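## Task

Move the two white-taped parcels onto the top of the open cabinet that arm1 alone can reach, and the two blue-taped parcels onto the top of the two-door cabinet that arm3 alone can reach. Each parcel must stand with the arrows printed on its sides pointing upward and its entire base resting on that top surface. Any parcel left sitting unheld on the floor or on a lower shelf means failure. Parcels that stay in place only because a robot is holding or propping them do not count. At the end, open the grippers and pull the arms away.

## Robot and tools

Robots and cameras. Three identical i2rt Big YAM arms, named arm1, arm2 and arm3, each have six revolute joints, a two-finger gripper and a wrist camera (arm1_cam_wrist, arm2_cam_wrist, arm3_cam_wrist). Two fixed room cameras, room_a and room_b, watch the scene. With joints 1 and 6 at zero and the hand level and pointing forward, the wrist camera rides on top of the hand and looks toward the fingertips. The hand reaches roughly 1.0 m from the joint-1 axis when fully stretched. Wrist images are 616x616 fisheye; room images are 896x504.

Frame. Everything lives in one shared scene frame with its origin on the floor and +z upward. The hand point is the midpoint between the fingertips; the hand's z axis runs along the fingers and the fingers close along its y axis. No tool takes a pose: every motion is commanded as joint angles.

execute_actions. Arguments: actions, a list holding either one action object or nothing; and cameras, an optional list of camera names (arm1_cam_wrist, arm2_cam_wrist, arm3_cam_wrist, room_a, room_b, all). Omitting cameras, null, or ["all"] returns every camera; [] returns none. Inside the action, each arm you want to move gets its own entry keyed by its name, containing joints: a dictionary of absolute targets keyed by joint name, not offsets. Any subset of the seven keys may be given. Angles are in radians, the gripper in meters of fingertip gap:
- joint1_rad, -2.879 to 2.879: rotates the whole arm about its base, positive counter-clockwise seen from above; zero points the arm the way its base faces.
- joint2_rad, 0 to 3.141: shoulder; zero lays the upper arm back roughly horizontal, increasing raises it and then brings it forward.
- joint3_rad, 0 to 3.019: elbow; zero folds the forearm onto the upper arm, increasing opens it.
- joint4_rad, -1.692 to 1.57: hand pitch, positive tilts the fingers up.
- joint5_rad, -1.57 to 1.57: hand yaw, positive toward the arm's right.
- joint6_rad, -2.094 to 2.094: hand roll, positive clockwise when viewed from behind the hand.
- gripper_m, 0 to 0.093: fingertip separation; each pad squeezes with up to about 50-62 N (some less).
All named motions start at once and may finish at different moments; no action runs past 15 s. Joints differ in speed, so the hand can sweep a wide, curved path between postures. A joint or arm left out of an action keeps chasing its previous target, silently. Any unknown key or out-of-range number rejects the entire call and nothing moves.

Reading results. Each call returns every arm's state, including joint_positions, plus the requested images in the order listed on the pictures line. joint_status tells how each commanded joint ended; the done tolerances are about ±0.045, 0.14, 0.09, 0.055, 0.03, 0.035 rad for joints 1-6 and ±0.003 m for the gripper. off_target: stopped short and may still be pushing. contact_stop or time_out: the old target is dropped and the joint holds where it stopped, except that a timed-out joint may keep a nearby target (within 0.375, 0.375, 0.113, 0.225, 0.075, 0.3 rad for joints 1-6) and keep pressing, then move by itself if freed; on_its_own lists such joints and what they hold (held at is the target, not the position). Sending a joint its reported position relieves the push. A loaded joint that times out tends to sag. Targets very close to the current angle may produce no motion. joint command not followed, usually with a cause line, means a safety check blocked an arm's joint targets (gripper targets still run); those joints show not_followed and may be retried on later actions until valid targets are sent or the path clears. An empty call never shows this line. After any stop is reported, later motion, wait and finished_scene calls in the same reply are skipped.

wait: seconds, 0 to 10; commands nothing and returns state and images like an empty action.

zoom_image: camera (one name) and region [x0, y0, x1, y1] in pixels of that camera's latest full image, origin top-left, at most 504x504; gives a sharper close-up.

finished_scene: scene, the integer number of the current scene. It ends that scene irreversibly after the last command has been held, reports success, and gives the next task if any. Replying without a tool call ends everything.

Cautions. The arms do not stop on contact and can press very hard. A firm squeeze between two robots aborts the run; hard impacts can too. The self/inter-arm check may react late and ignores fingers, gripper housings and wrist cameras. Objects touching robots do not count as collisions. Arms act independently. Loose objects may occasionally get nudged. While you deliberate, robots keep their last command. Holding loads heats motors: a MOTOR HOT line appears from 85 °C, and at 100 °C that arm and its gripper go limp and fall (OVER-TEMPERATURE FAULT, joint_status limit_stop_at_motor_heat; resend targets afterward). Some heat persists into the next scene. Avoid drops, slips, slams and crushing pushes, and never leave a parcel unheld on the floor or a lower shelf.

Each tool is called after "Emit:" in YAML: its name, and indented under it one key for each argument.

## Session

Emit:
execute_actions:
  actions: []

Scene clock: 0.00 s.
arm1.joint_positions: joint1_rad=-0.246 joint2_rad=+0.517 joint3_rad=+1.413 joint4_rad=-1.637 joint5_rad=-0.032 joint6_rad=+0.499 gripper_m=+0.094
arm1.joint_status: not commanded
arm1.hand: x=-0.7740 y=+0.8621 z=+1.4286 quat_wxyz=(-0.312, +0.167, -0.898, -0.261) (m; scene frame)
arm2.joint_positions: joint1_rad=+0.042 joint2_rad=+0.532 joint3_rad=+1.399 joint4_rad=-1.605 joint5_rad=+0.036 joint6_rad=-0.703 gripper_m=+0.094
arm2.joint_status: not commanded
arm2.hand: x=+0.1315 y=+0.1313 z=+1.3955 quat_wxyz=(+0.010, -0.682, -0.612, +0.402) (m; scene frame)
arm3.joint_positions: joint1_rad=-0.518 joint2_rad=+0.594 joint3_rad=+1.669 joint4_rad=-1.311 joint5_rad=+0.180 joint6_rad=-0.497 gripper_m=+0.095
arm3.joint_status: not commanded
arm3.hand: x=+0.4696 y=-0.9160 z=+1.5924 quat_wxyz=(+0.289, -0.781, -0.035, +0.552) (m; scene frame)
pictures: arm1_cam_wrist, arm2_cam_wrist, arm3_cam_wrist, room_a, room_b
Images, in order (width x height): arm1_cam_wrist 616x616, arm2_cam_wrist 616x616, arm3_cam_wrist 616x616, room_a 896x504, room_b 896x504.

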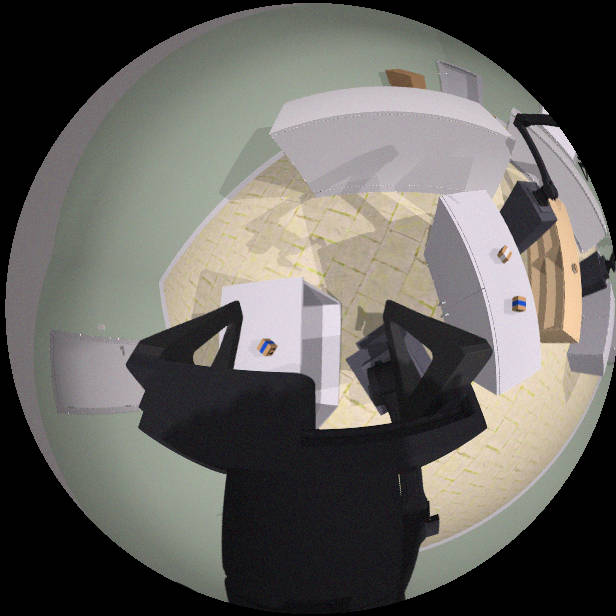

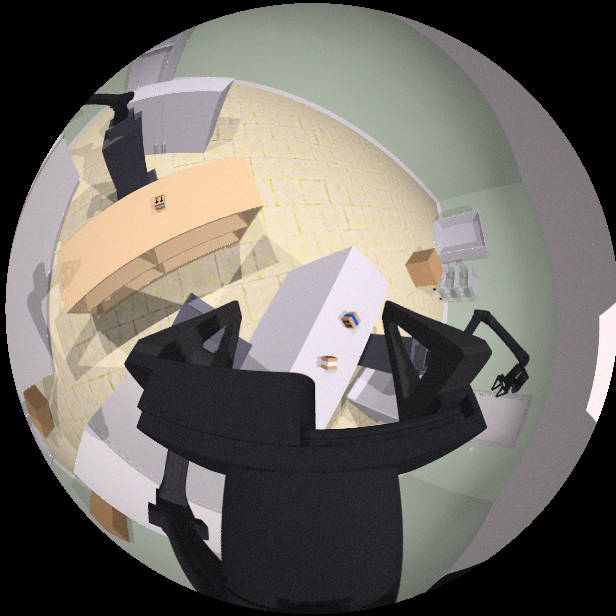

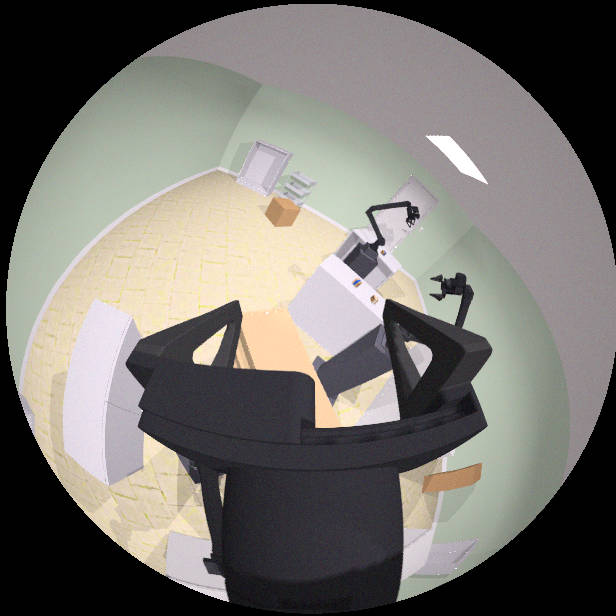

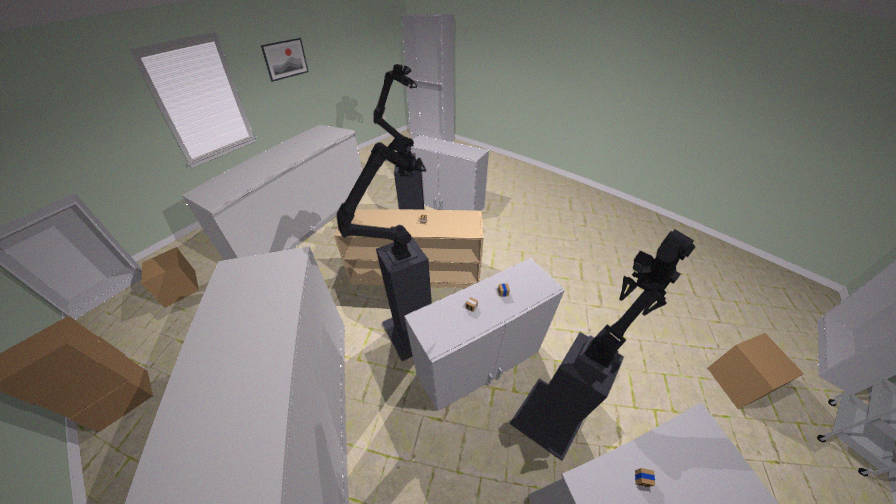

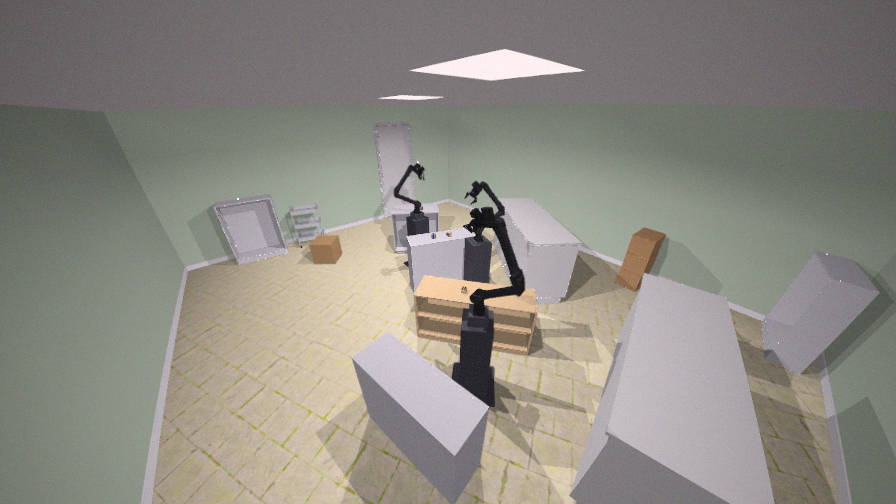

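Emit:
zoom_image:
  camera: "room_a"
  region: [400, 190, 560, 330]

Emit:
zoom_image:
  camera: "arm1_cam_wrist"
  region: [220, 300, 320, 380]

Emit:
zoom_image:
  camera: "arm2_cam_wrist"
  region: [280, 280, 400, 390]

Emit:
zoom_image:
  camera: "arm2_cam_wrist"
  region: [120, 170, 200, 240]

Emit:
execute_actions:
  actions:
    - {"arm1":{"joints":{"joint1_rad":0,"joint2_rad":0.8,"joint3_rad":1.2,"joint4_rad":-1.6,"joint5_rad":0,"joint6_rad":0}},"arm2":{"joints":{"joint1_rad":0,"joint2_rad":0.8,"joint3_rad":1.2,"joint4_rad":-1.6,"joint5_rad":0,"joint6_rad":0}},"arm3":{"joints":{"joint1_rad":0,"joint2_rad":0.8,"joint3_rad":1.2,"joint4_rad":-1.6,"joint5_rad":0,"joint6_rad":0}}}

Region (400, 190, 560, 330) of room_a's 896x504 image, scaled by 3.150, with more detail than that image has; it fills the top 441 rows of this view, and the rest is white.

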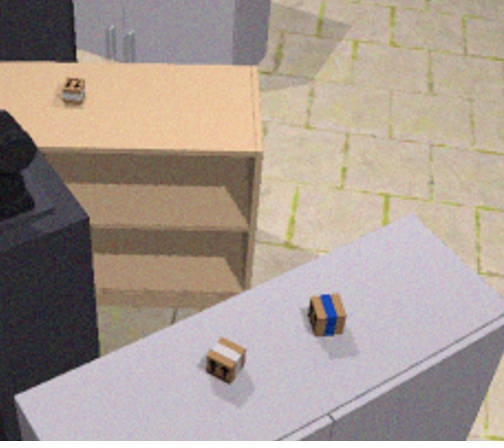

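Region (220, 300, 320, 380) of arm1_cam_wrist's 616x616 image, scaled by 5.040, with more detail than that image has; it fills the top 403 rows of this view, and the rest is white.

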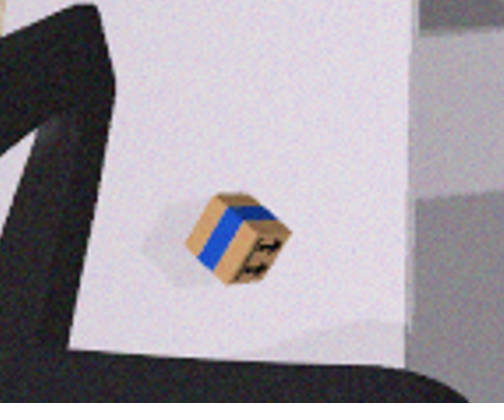

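Region (280, 280, 400, 390) of arm2_cam_wrist's 616x616 image, scaled by 4.200, with more detail than that image has; it fills the top 462 rows of this view, and the rest is white.

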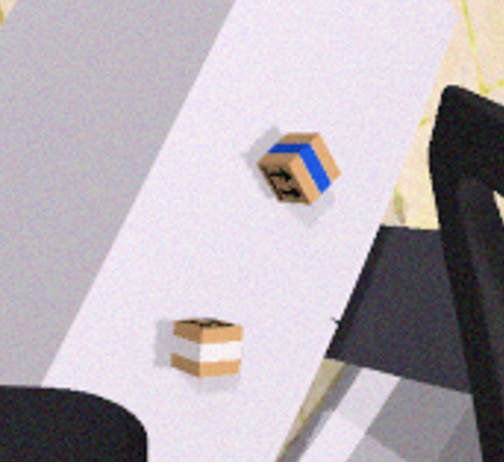

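Region (120, 170, 200, 240) of arm2_cam_wrist's 616x616 image, scaled by 6.300, with more detail than that image has; it fills the top 441 rows of this view, and the rest is white.

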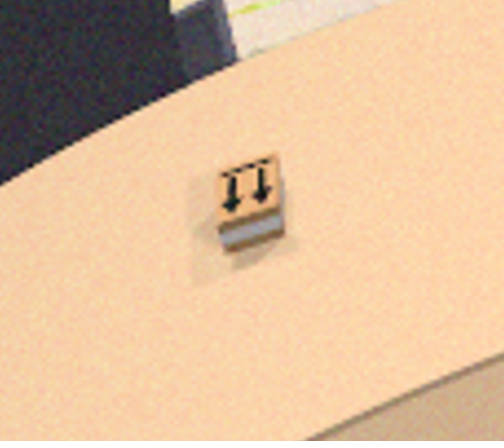

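Scene clock: 2.97 s.
arm1.joint_positions: joint1_rad=-0.009 joint2_rad=+0.803 joint3_rad=+1.188 joint4_rad=-1.612 joint5_rad=+0.000 joint6_rad=+0.009 gripper_m=+0.094
arm1.joint_status: all done
arm1.hand: x=-0.7504 y=+0.9646 z=+1.2819 quat_wxyz=(-0.151, +0.505, -0.845, -0.085) (m; scene frame)
arm2.joint_positions: joint1_rad=+0.008 joint2_rad=+0.794 joint3_rad=+1.170 joint4_rad=-1.605 joint5_rad=+0.002 joint6_rad=-0.008 gripper_m=+0.094
arm2.joint_status: all done
arm2.hand: x=+0.0691 y=+0.0772 z=+1.2446 quat_wxyz=(-0.051, -0.918, -0.359, +0.158) (m; scene frame)
arm3.joint_positions: joint1_rad=-0.005 joint2_rad=+0.795 joint3_rad=+1.193 joint4_rad=-1.590 joint5_rad=+0.002 joint6_rad=-0.013 gripper_m=+0.095
arm3.joint_status: all done
arm3.hand: x=+0.3763 y=-1.0525 z=+1.2851 quat_wxyz=(-0.025, -0.972, -0.131, +0.194) (m; scene frame)
pictures: arm1_cam_wrist, arm2_cam_wrist, arm3_cam_wrist, room_a, room_b
Images, in order (width x height): arm1_cam_wrist 616x616, arm2_cam_wrist 616x616, arm3_cam_wrist 616x616, room_a 896x504, room_b 896x504.

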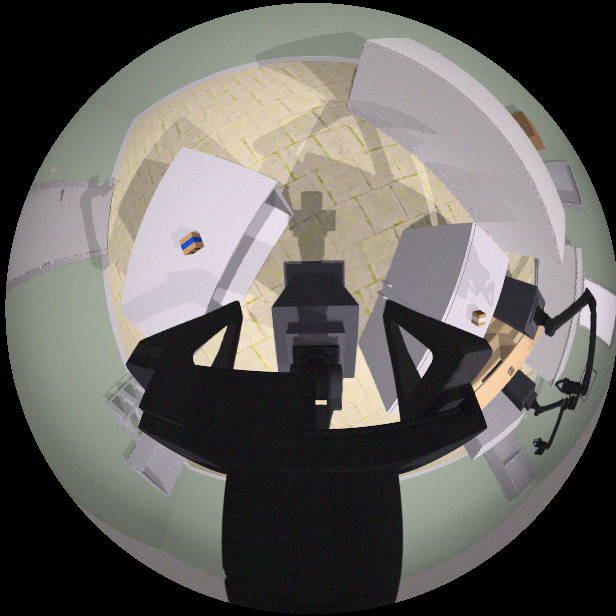

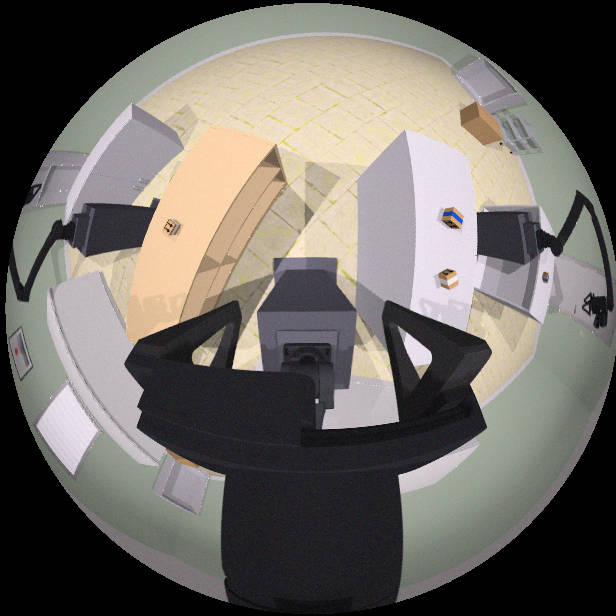

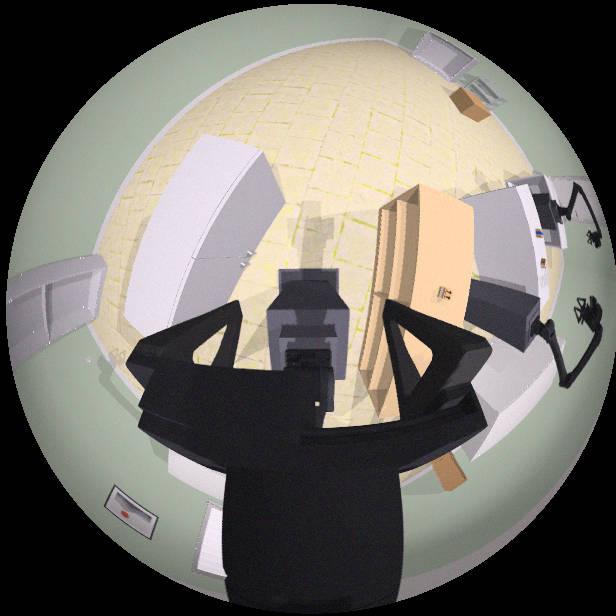

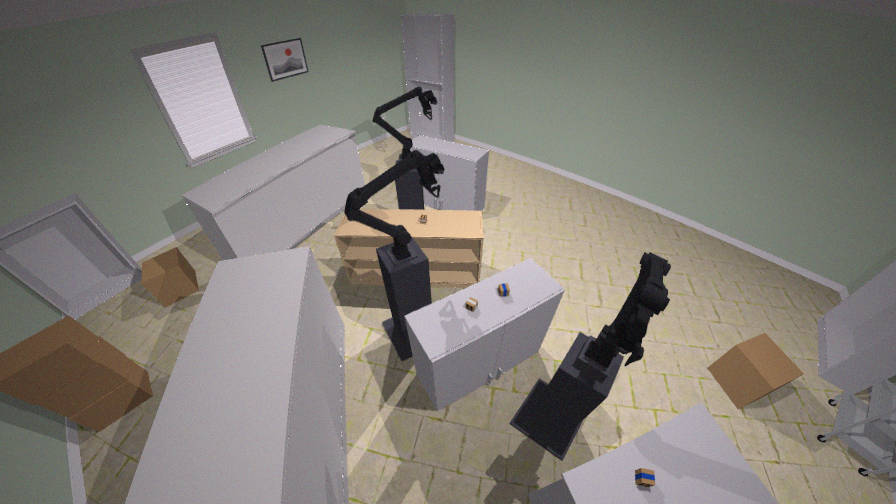

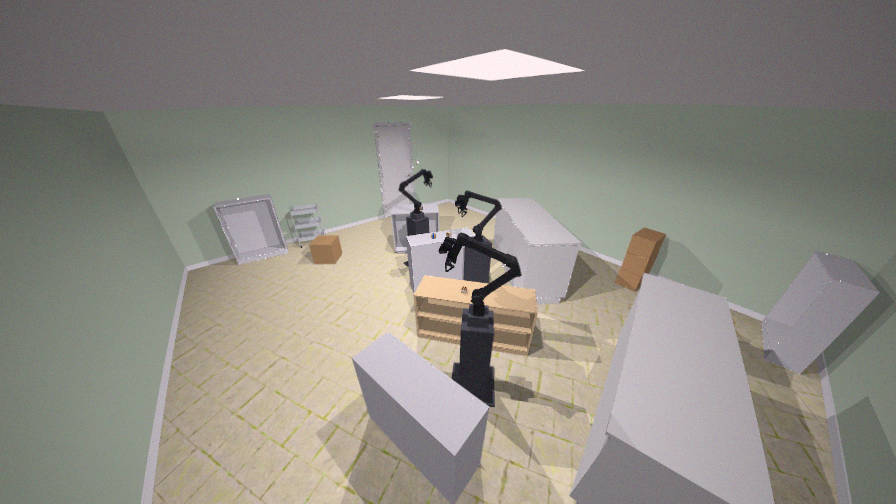

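Emit:
execute_actions:
  actions:
    - {"arm1":{"joints":{"joint4_rad":-0.6}},"arm2":{"joints":{"joint3_rad":1.9}},"arm3":{"joints":{"joint2_rad":1.4}}}
  cameras: []

Scene clock: 6.20 s.
arm1.joint_positions: joint1_rad=-0.009 joint2_rad=+0.803 joint3_rad=+1.188 joint4_rad=-0.623 joint5_rad=+0.000 joint6_rad=+0.009 gripper_m=+0.094
arm1.joint_status: all done
arm1.hand: x=-0.6797 y=+1.1030 z=+1.4560 quat_wxyz=(-0.532, +0.406, -0.672, -0.318) (m; scene frame)
arm2.joint_positions: joint1_rad=+0.008 joint2_rad=+0.795 joint3_rad=+1.881 joint4_rad=-1.605 joint5_rad=+0.002 joint6_rad=-0.008 gripper_m=+0.094
arm2.joint_status: all done
arm2.hand: x=+0.1042 y=+0.1028 z=+1.5521 quat_wxyz=(-0.170, -0.807, -0.318, +0.468) (m; scene frame)
arm3.joint_positions: joint1_rad=-0.005 joint2_rad=+1.411 joint3_rad=+1.193 joint4_rad=-1.591 joint5_rad=+0.002 joint6_rad=-0.013 gripper_m=+0.095
arm3.joint_status: all done
arm3.hand: x=+0.2819 y=-1.0780 z=+1.1120 quat_wxyz=(+0.012, -0.985, -0.134, -0.111) (m; scene frame)
pictures: none
No camera images: the call's "cameras" was empty. Leave "cameras" out to get every camera's image.

Emit:
execute_actions:
  actions:
    - {"arm1":{"joints":{"joint1_rad":0.9,"joint2_rad":1.607,"joint3_rad":1.345,"joint4_rad":-1.31}},"arm2":{"joints":{"joint1_rad":-0.916,"joint2_rad":2.036,"joint3_rad":1.687,"joint4_rad":-1.22}},"arm3":{"joints":{"joint1_rad":-1.419,"joint2_rad":2.25,"joint3_rad":1.657,"joint4_rad":-0.98}}}

Scene clock: 14.70 s.
arm1.joint_positions: joint1_rad=+0.906 joint2_rad=+1.611 joint3_rad=+1.331 joint4_rad=-1.297 joint5_rad=+0.000 joint6_rad=+0.007 gripper_m=+0.094
arm1.joint_status: all done
arm1.hand: x=-1.0573 y=+1.1764 z=+1.0698 quat_wxyz=(-0.001, +0.839, -0.543, +0.009) (m; scene frame)
arm2.joint_positions: joint1_rad=-0.918 joint2_rad=+2.050 joint3_rad=+1.663 joint4_rad=-1.223 joint5_rad=+0.001 joint6_rad=-0.006 gripper_m=+0.094
arm2.joint_status: all done
arm2.hand: x=-0.3417 y=+0.3589 z=+0.9393 quat_wxyz=(+0.007, -0.996, +0.093, -0.016) (m; scene frame)
arm3.joint_positions: joint1_rad=-1.424 joint2_rad=+2.277 joint3_rad=+1.638 joint4_rad=-0.985 joint5_rad=+0.002 joint6_rad=-0.010 gripper_m=+0.095
arm3.joint_status: all done
arm3.hand: x=+0.3680 y=-0.4308 z=+0.8139 quat_wxyz=(-0.020, -0.838, +0.545, -0.019) (m; scene frame)
pictures: arm1_cam_wrist, arm2_cam_wrist, arm3_cam_wrist, room_a, room_b
Images, in order (width x height): arm1_cam_wrist 616x616, arm2_cam_wrist 616x616, arm3_cam_wrist 616x616, room_a 896x504, room_b 896x504.

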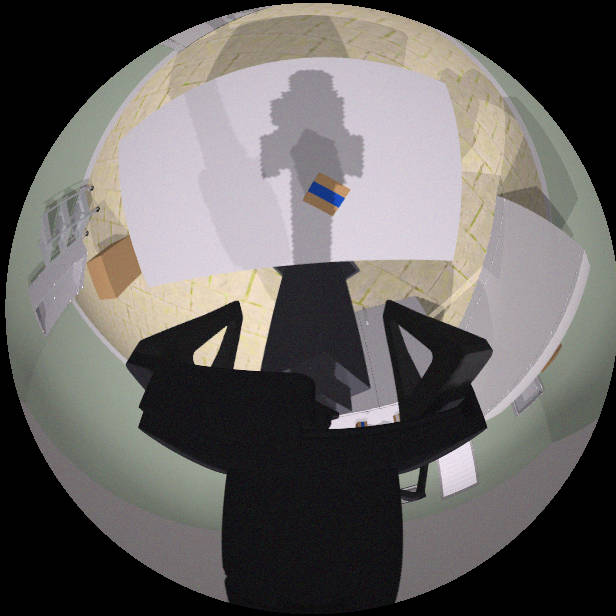

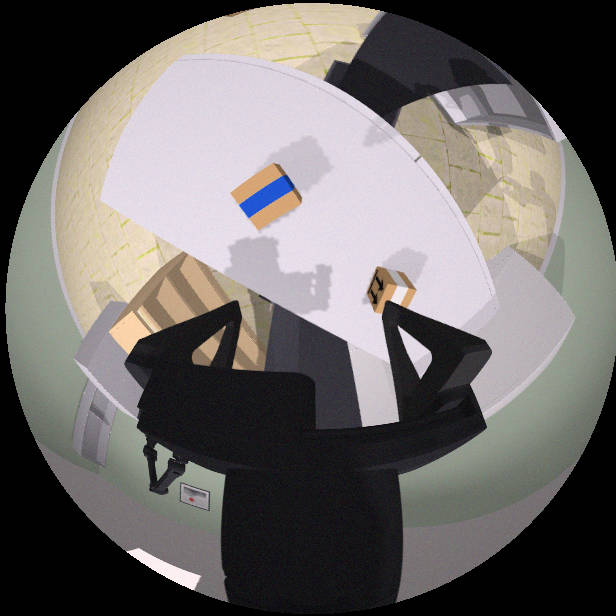

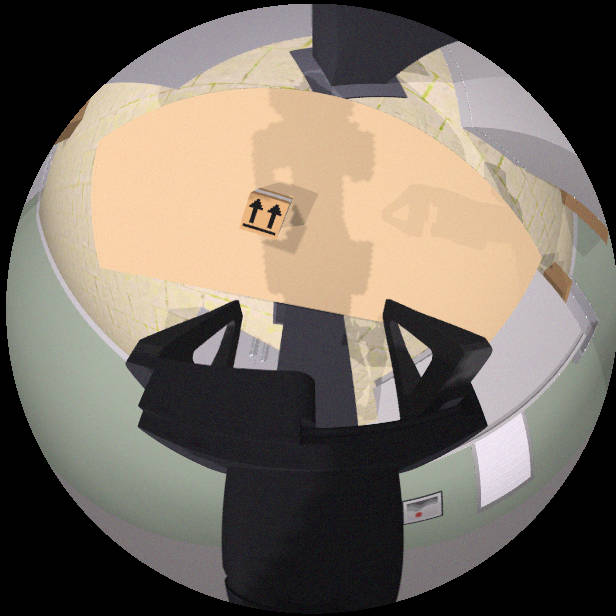

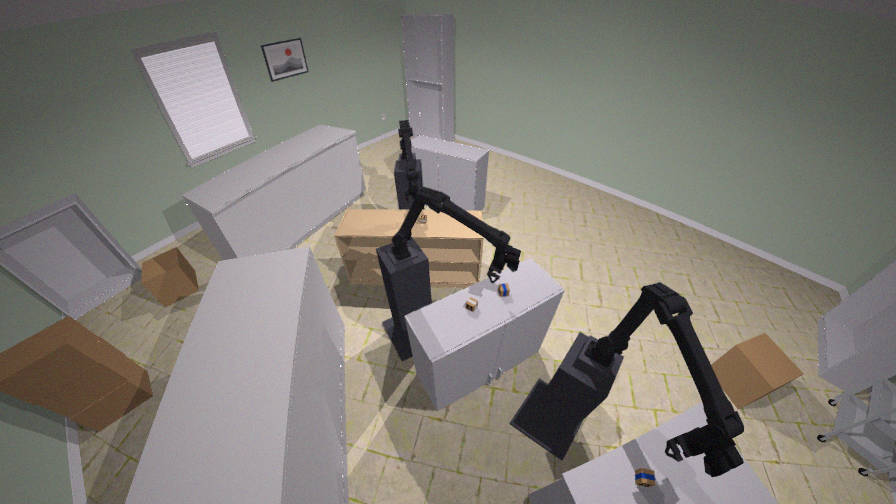

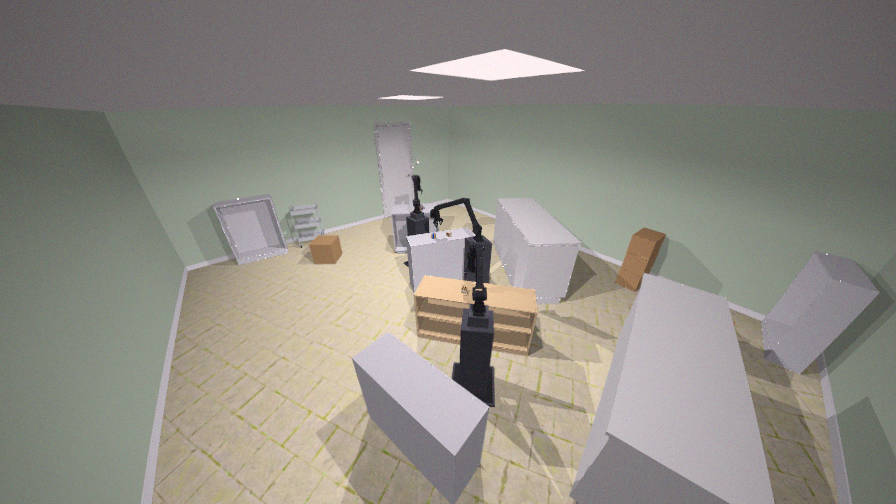

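Emit:
zoom_image:
  camera: "room_a"
  region: [600, 440, 700, 504]

Emit:
zoom_image:
  camera: "arm2_cam_wrist"
  region: [210, 140, 440, 330]

Emit:
zoom_image:
  camera: "arm1_cam_wrist"
  region: [280, 150, 380, 240]

Region (600, 440, 700, 504) of room_a's 896x504 image, scaled by 5.040, with more detail than that image has; it fills the top 323 rows of this view, and the rest is white.

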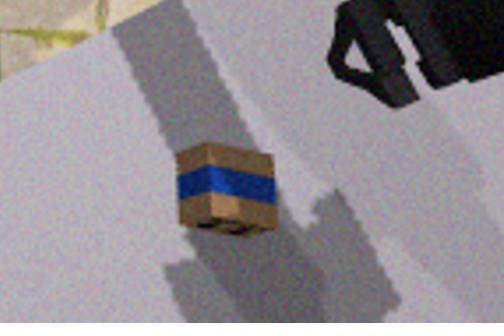

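Region (210, 140, 440, 330) of arm2_cam_wrist's 616x616 image, scaled by 2.191, with more detail than that image has; it fills the top 416 rows of this view, and the rest is white.

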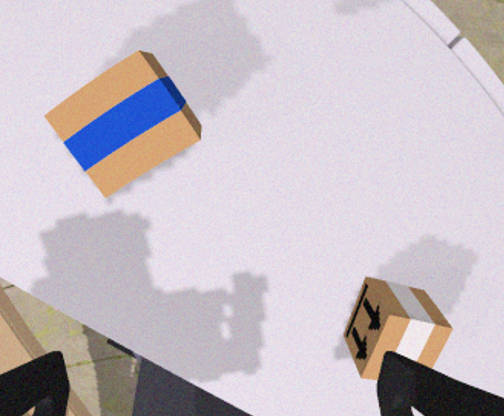

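Region (280, 150, 380, 240) of arm1_cam_wrist's 616x616 image, scaled by 5.040, with more detail than that image has; it fills the top 454 rows of this view, and the rest is white.

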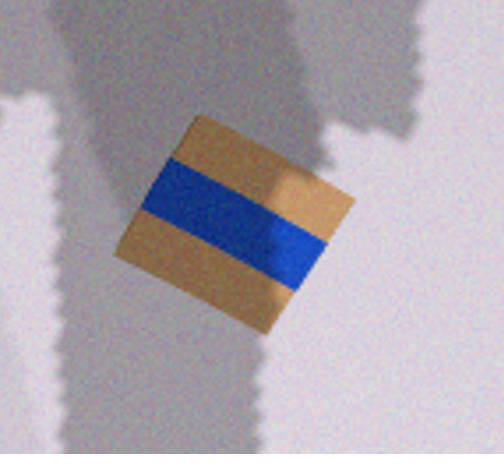

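Emit:
execute_actions:
  actions:
    - {"arm1":{"joints":{"joint2_rad":1.243,"joint3_rad":0.99,"joint4_rad":-1.2}},"arm2":{"joints":{"joint1_rad":-0.845,"joint2_rad":2.24,"joint3_rad":1.865,"joint4_rad":-1.16,"joint6_rad":-0.52}},"arm3":{"joints":{"joint2_rad":1.3,"joint3_rad":1.1,"joint4_rad":-1.1}}}

Emit:
zoom_image:
  camera: "arm1_cam_wrist"
  region: [260, 100, 400, 240]

Scene clock: 20.33 s.
arm1.joint_positions: joint1_rad=+0.906 joint2_rad=+1.234 joint3_rad=+1.001 joint4_rad=-1.215 joint5_rad=+0.000 joint6_rad=+0.007 gripper_m=+0.094
arm1.joint_status: all done
arm1.hand: x=-1.0128 y=+1.0782 z=+1.0940 quat_wxyz=(-0.036, +0.838, -0.542, -0.046) (m; scene frame)
arm2.joint_positions: joint1_rad=-0.837 joint2_rad=+2.257 joint3_rad=+1.825 joint4_rad=-1.165 joint5_rad=+0.001 joint6_rad=-0.512 gripper_m=+0.094
arm2.joint_status: all done
arm2.hand: x=-0.4026 y=+0.3178 z=+0.8682 quat_wxyz=(+0.004, -0.980, -0.199, -0.012) (m; scene frame)
arm3.joint_positions: joint1_rad=-1.424 joint2_rad=+1.295 joint3_rad=+1.105 joint4_rad=-1.091 joint5_rad=+0.002 joint6_rad=-0.010 gripper_m=+0.095
arm3.joint_status: all done
arm3.hand: x=+0.4448 y=-0.5972 z=+1.1181 quat_wxyz=(+0.074, -0.829, +0.540, +0.123) (m; scene frame)
pictures: arm1_cam_wrist, arm2_cam_wrist, arm3_cam_wrist, room_a, room_b
Images, in order (width x height): arm1_cam_wrist 616x616, arm2_cam_wrist 616x616, arm3_cam_wrist 616x616, room_a 896x504, room_b 896x504.

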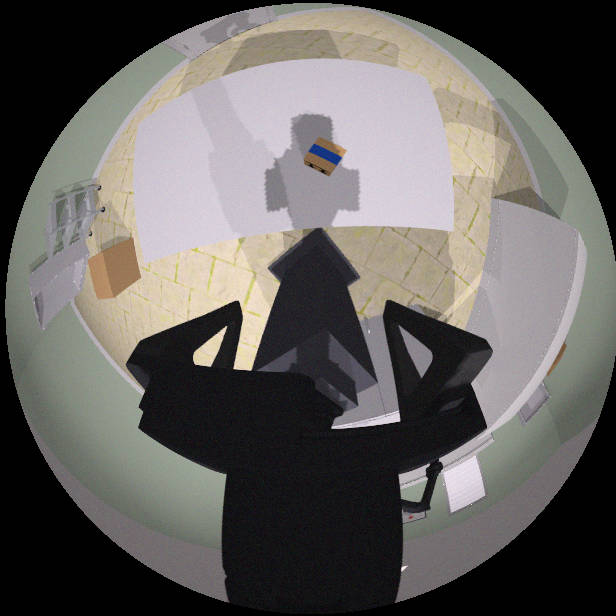

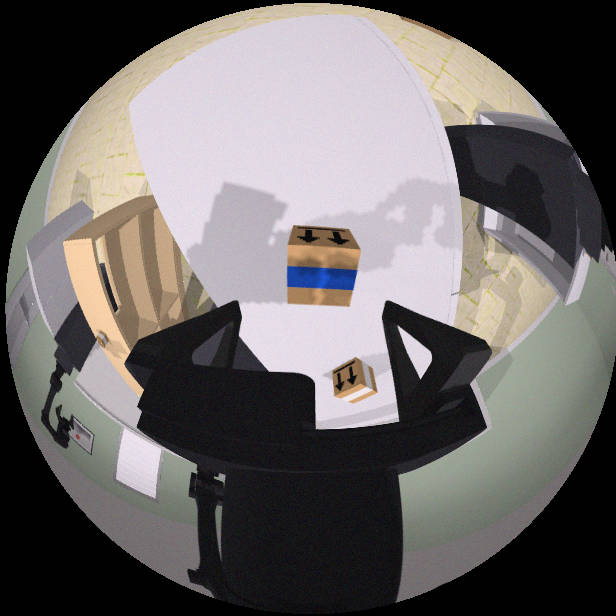

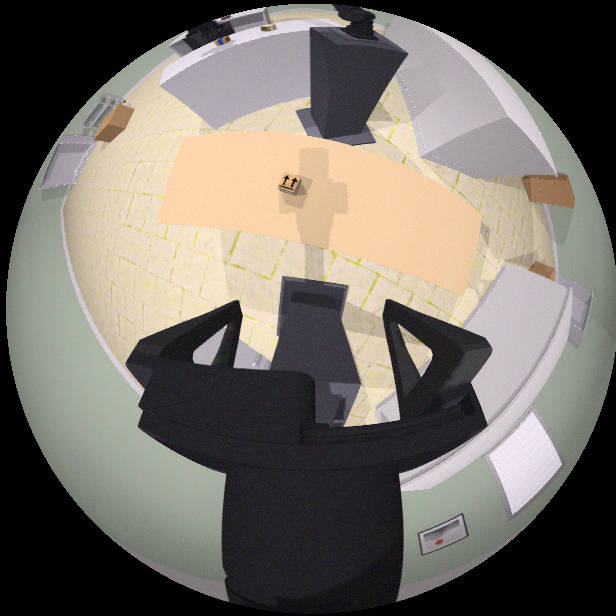

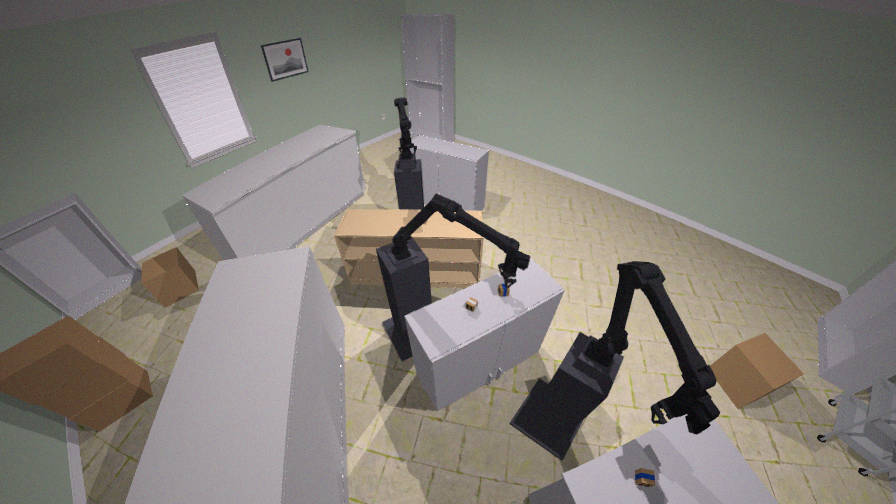

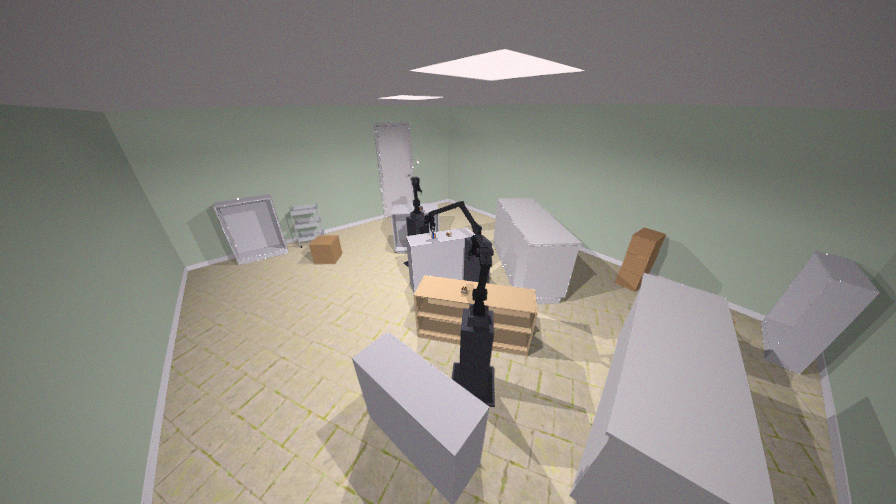

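Region (260, 100, 400, 240) of arm1_cam_wrist's 616x616 image, scaled by 3.600, with more detail than that image has.

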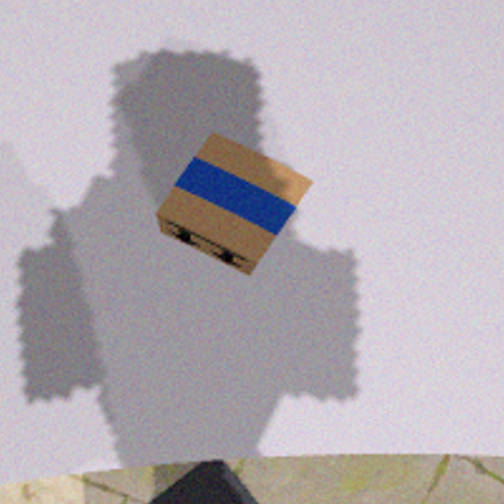

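Emit:
execute_actions:
  actions:
    - {"arm1":{"joints":{"joint1_rad":0.865,"joint2_rad":1.9,"joint3_rad":1.33,"joint4_rad":-0.98,"joint6_rad":0.45}},"arm2":{"joints":{"joint1_rad":-0.855,"joint2_rad":2.31,"joint3_rad":1.823,"joint4_rad":-1.03}}}
  cameras: ["arm1_cam_wrist","arm2_cam_wrist"]

Scene clock: 24.07 s.
arm1.joint_positions: joint1_rad=+0.873 joint2_rad=+1.907 joint3_rad=+1.305 joint4_rad=-0.984 joint5_rad=+0.000 joint6_rad=+0.441 gripper_m=+0.094
arm1.joint_status: all done
arm1.hand: x=-1.0610 y=+1.2298 z=+0.9185 quat_wxyz=(-0.001, +0.691, -0.723, +0.012) (m; scene frame)
arm2.joint_positions: joint1_rad=-0.848 joint2_rad=+2.313 joint3_rad=+1.814 joint4_rad=-1.042 joint5_rad=+0.001 joint6_rad=-0.512 gripper_m=+0.094
arm2.joint_status: all done
arm2.hand: x=-0.4180 y=+0.3273 z=+0.8292 quat_wxyz=(+0.013, -0.981, -0.195, +0.015) (m; scene frame)
arm3.joint_positions: joint1_rad=-1.424 joint2_rad=+1.295 joint3_rad=+1.105 joint4_rad=-1.091 joint5_rad=+0.002 joint6_rad=-0.010 gripper_m=+0.095
arm3.joint_status: not commanded
arm3.hand: x=+0.4448 y=-0.5972 z=+1.1181 quat_wxyz=(+0.074, -0.829, +0.540, +0.123) (m; scene frame)
pictures: arm1_cam_wrist, arm2_cam_wrist
Images, in order (width x height): arm1_cam_wrist 616x616, arm2_cam_wrist 616x616.

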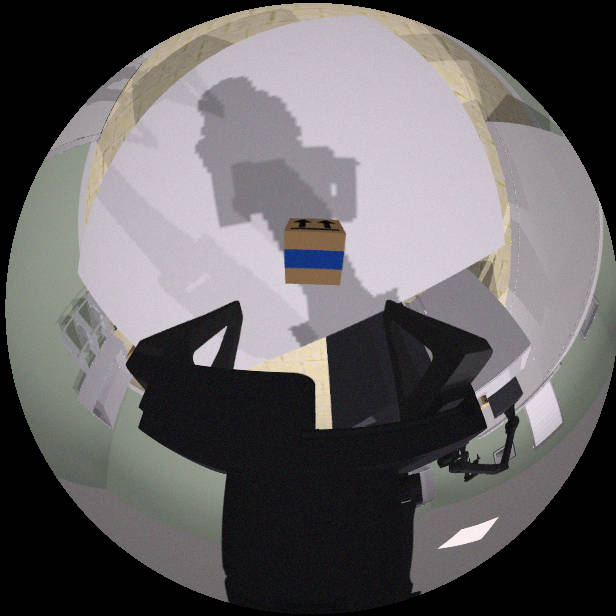

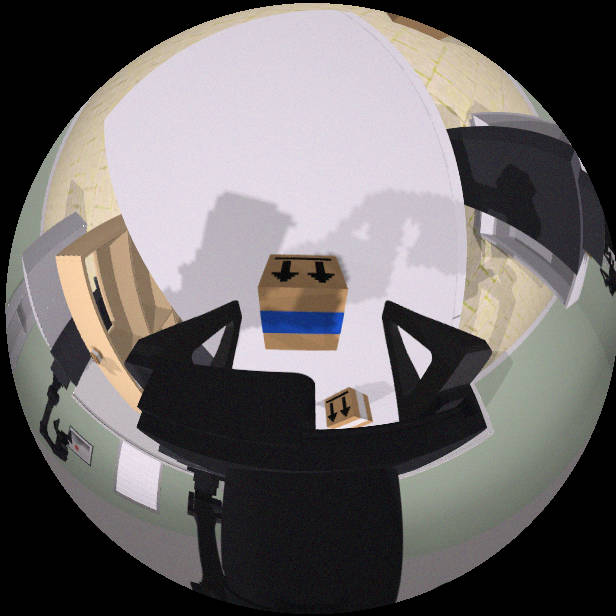

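Emit:
execute_actions:
  actions:
    - {"arm1":{"joints":{"joint2_rad":2.055,"joint3_rad":1.29,"joint4_rad":-0.78}},"arm2":{"joints":{"joint2_rad":2.337,"joint3_rad":1.785,"joint4_rad":-1.0}}}
  cameras: ["arm1_cam_wrist","arm2_cam_wrist"]

Scene clock: 26.53 s.
arm1.joint_positions: joint1_rad=+0.873 joint2_rad=+2.049 joint3_rad=+1.289 joint4_rad=-0.794 joint5_rad=+0.000 joint6_rad=+0.442 gripper_m=+0.094
arm1.joint_status: all done
arm1.hand: x=-1.0659 y=+1.2439 z=+0.8413 quat_wxyz=(-0.007, +0.691, -0.723, -0.003) (m; scene frame)
arm2.joint_positions: joint1_rad=-0.848 joint2_rad=+2.335 joint3_rad=+1.779 joint4_rad=-1.012 joint5_rad=+0.001 joint6_rad=-0.512 gripper_m=+0.094
arm2.joint_status: all done
arm2.hand: x=-0.4055 y=+0.3262 z=+0.8029 quat_wxyz=(+0.009, -0.981, -0.194, +0.002) (m; scene frame)
arm3.joint_positions: joint1_rad=-1.424 joint2_rad=+1.295 joint3_rad=+1.105 joint4_rad=-1.091 joint5_rad=+0.002 joint6_rad=-0.010 gripper_m=+0.095
arm3.joint_status: not commanded
arm3.hand: x=+0.4448 y=-0.5972 z=+1.1181 quat_wxyz=(+0.074, -0.829, +0.540, +0.123) (m; scene frame)
pictures: arm1_cam_wrist, arm2_cam_wrist
Images, in order (width x height): arm1_cam_wrist 616x616, arm2_cam_wrist 616x616.

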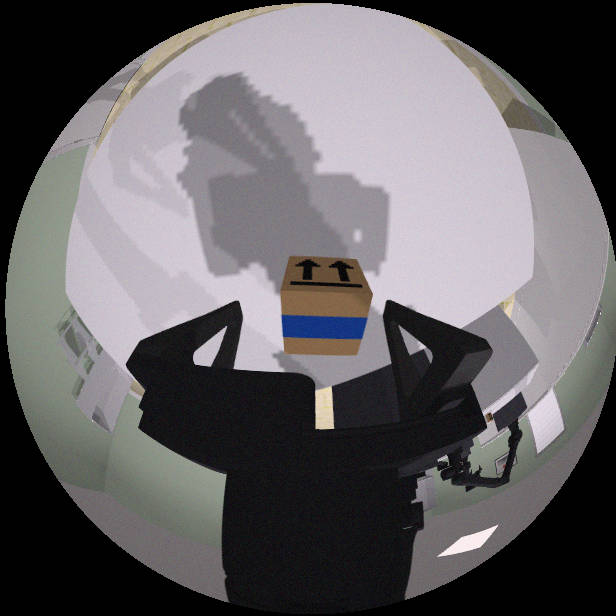

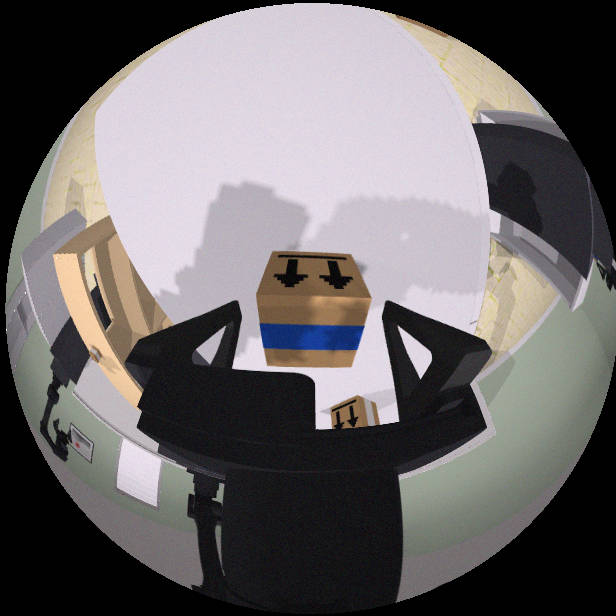

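Emit:
execute_actions:
  actions:
    - {"arm1":{"joints":{"joint2_rad":2.08,"joint3_rad":1.263,"joint4_rad":-0.75}},"arm2":{"joints":{"gripper_m":0.035}}}
  cameras: ["arm1_cam_wrist","arm2_cam_wrist"]

Scene clock: 27.73 s.
arm1.joint_positions: joint1_rad=+0.873 joint2_rad=+2.049 joint3_rad=+1.271 joint4_rad=-0.765 joint5_rad=+0.000 joint6_rad=+0.442 gripper_m=+0.094
arm1.joint_status: all done
arm1.hand: x=-1.0650 y=+1.2419 z=+0.8365 quat_wxyz=(-0.009, +0.691, -0.723, -0.008) (m; scene frame)
arm2.joint_positions: joint1_rad=-0.848 joint2_rad=+2.335 joint3_rad=+1.779 joint4_rad=-1.012 joint5_rad=+0.001 joint6_rad=-0.513 gripper_m=+0.053
arm2.joint_status: gripper_m off_target (ended at +0.053, target +0.035)
arm2.hand: x=-0.4055 y=+0.3262 z=+0.8029 quat_wxyz=(+0.009, -0.981, -0.195, +0.002) (m; scene frame)
arm3.joint_positions: joint1_rad=-1.424 joint2_rad=+1.295 joint3_rad=+1.105 joint4_rad=-1.091 joint5_rad=+0.002 joint6_rad=-0.010 gripper_m=+0.095
arm3.joint_status: not commanded
arm3.hand: x=+0.4448 y=-0.5972 z=+1.1181 quat_wxyz=(+0.074, -0.829, +0.540, +0.123) (m; scene frame)
pictures: arm1_cam_wrist, arm2_cam_wrist
Images, in order (width x height): arm1_cam_wrist 616x616, arm2_cam_wrist 616x616.

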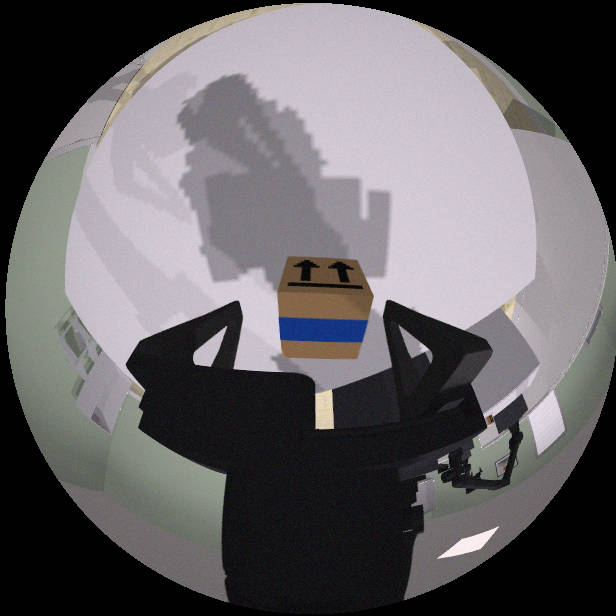

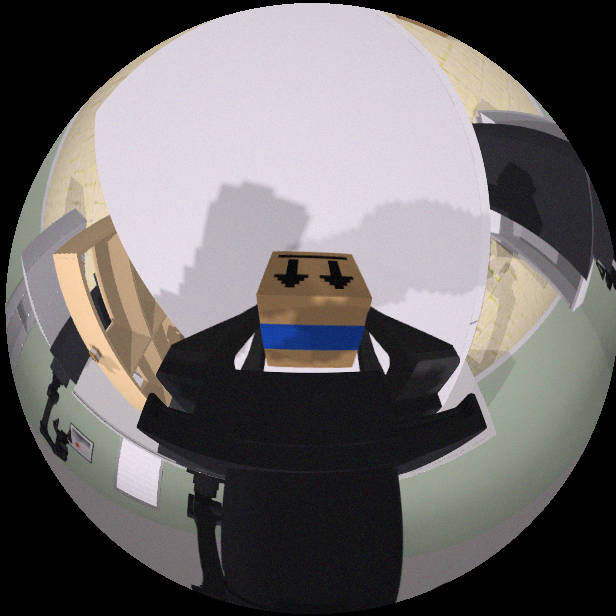

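Emit:
execute_actions:
  actions:
    - {"arm1":{"joints":{"joint2_rad":2.105}},"arm2":{"joints":{"joint2_rad":2.1,"joint4_rad":-1.2}}}
  cameras: ["arm1_cam_wrist"]

Scene clock: 29.50 s.
arm1.joint_positions: joint1_rad=+0.873 joint2_rad=+2.076 joint3_rad=+1.271 joint4_rad=-0.764 joint5_rad=+0.000 joint6_rad=+0.442 gripper_m=+0.094
arm1.joint_status: all done
arm1.hand: x=-1.0627 y=+1.2367 z=+0.8227 quat_wxyz=(-0.004, +0.691, -0.723, +0.005) (m; scene frame)
arm2.joint_positions: joint1_rad=-0.848 joint2_rad=+2.107 joint3_rad=+1.762 joint4_rad=-1.190 joint5_rad=+0.001 joint6_rad=-0.513 gripper_m=+0.053
arm2.joint_status: all done
arm2.hand: x=-0.3892 y=+0.3221 z=+0.9404 quat_wxyz=(+0.014, -0.981, -0.195, +0.018) (m; scene frame)
arm3.joint_positions: joint1_rad=-1.424 joint2_rad=+1.295 joint3_rad=+1.105 joint4_rad=-1.091 joint5_rad=+0.002 joint6_rad=-0.010 gripper_m=+0.095
arm3.joint_status: not commanded
arm3.hand: x=+0.4448 y=-0.5972 z=+1.1181 quat_wxyz=(+0.074, -0.829, +0.540, +0.123) (m; scene frame)
pictures: arm1_cam_wrist
Images, in order (width x height): arm1_cam_wrist 616x616.

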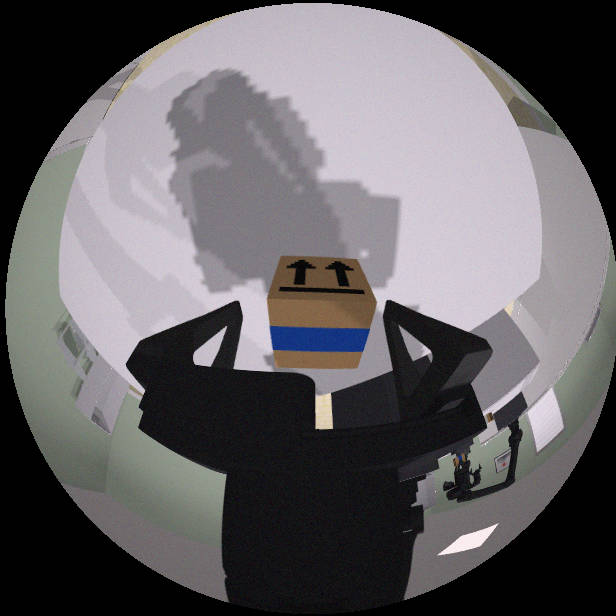

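Emit:
execute_actions:
  actions:
    - {"arm1":{"joints":{"gripper_m":0.035}},"arm2":{"joints":{"joint1_rad":1.14,"joint6_rad":0}},"arm3":{"joints":{"joint1_rad":-0.5}}}
  cameras: ["arm2_cam_wrist","room_a"]

Scene clock: 32.73 s.
arm1.joint_positions: joint1_rad=+0.873 joint2_rad=+2.076 joint3_rad=+1.271 joint4_rad=-0.764 joint5_rad=+0.000 joint6_rad=+0.442 gripper_m=+0.053
arm1.joint_status: gripper_m off_target (ended at +0.053, target +0.035)
arm1.hand: x=-1.0626 y=+1.2368 z=+0.8227 quat_wxyz=(-0.005, +0.691, -0.723, +0.005) (m; scene frame)
arm2.joint_positions: joint1_rad=+1.145 joint2_rad=+2.107 joint3_rad=+1.762 joint4_rad=-1.190 joint5_rad=-0.001 joint6_rad=-0.008 gripper_m=+0.053
arm2.joint_status: all done
arm2.hand: x=+0.4385 y=-0.3690 z=+0.9258 quat_wxyz=(-0.009, -0.590, -0.808, +0.005) (m; scene frame)
arm3.joint_positions: joint1_rad=-0.500 joint2_rad=+1.295 joint3_rad=+1.105 joint4_rad=-1.091 joint5_rad=+0.000 joint6_rad=-0.010 gripper_m=+0.095
arm3.joint_status: all done
arm3.hand: x=+0.1977 y=-0.8895 z=+1.1235 quat_wxyz=(+0.014, -0.982, +0.114, +0.149) (m; scene frame)
pictures: arm2_cam_wrist, room_a
Images, in order (width x height): arm2_cam_wrist 616x616, room_a 896x504.

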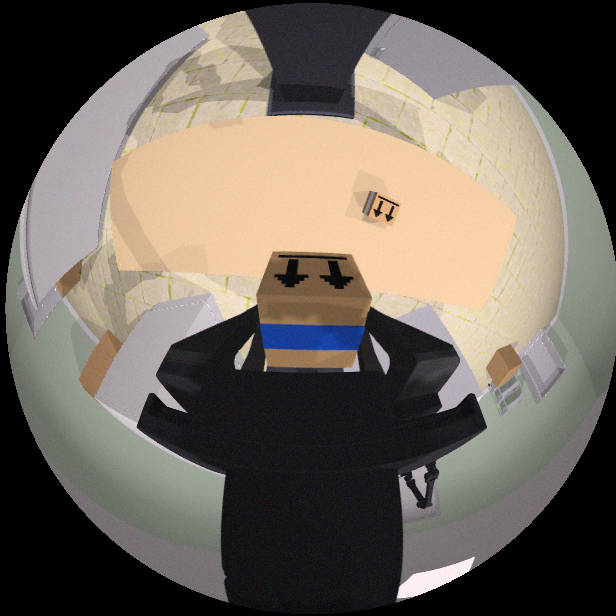

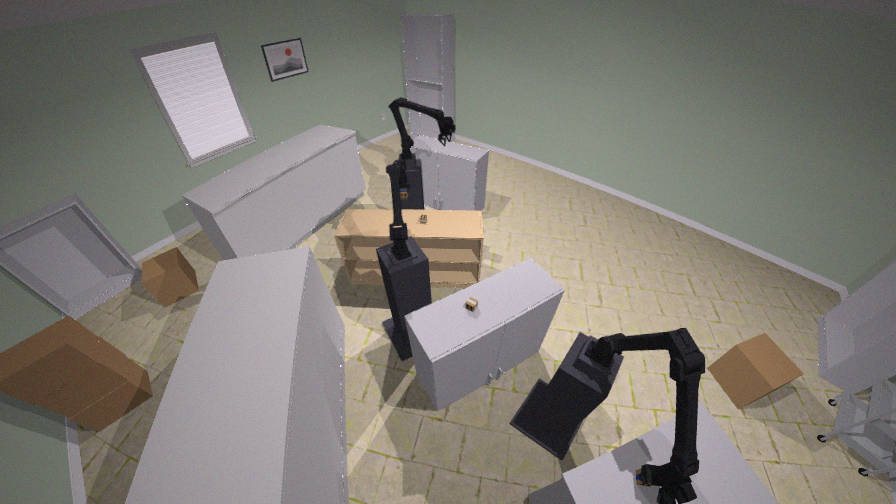

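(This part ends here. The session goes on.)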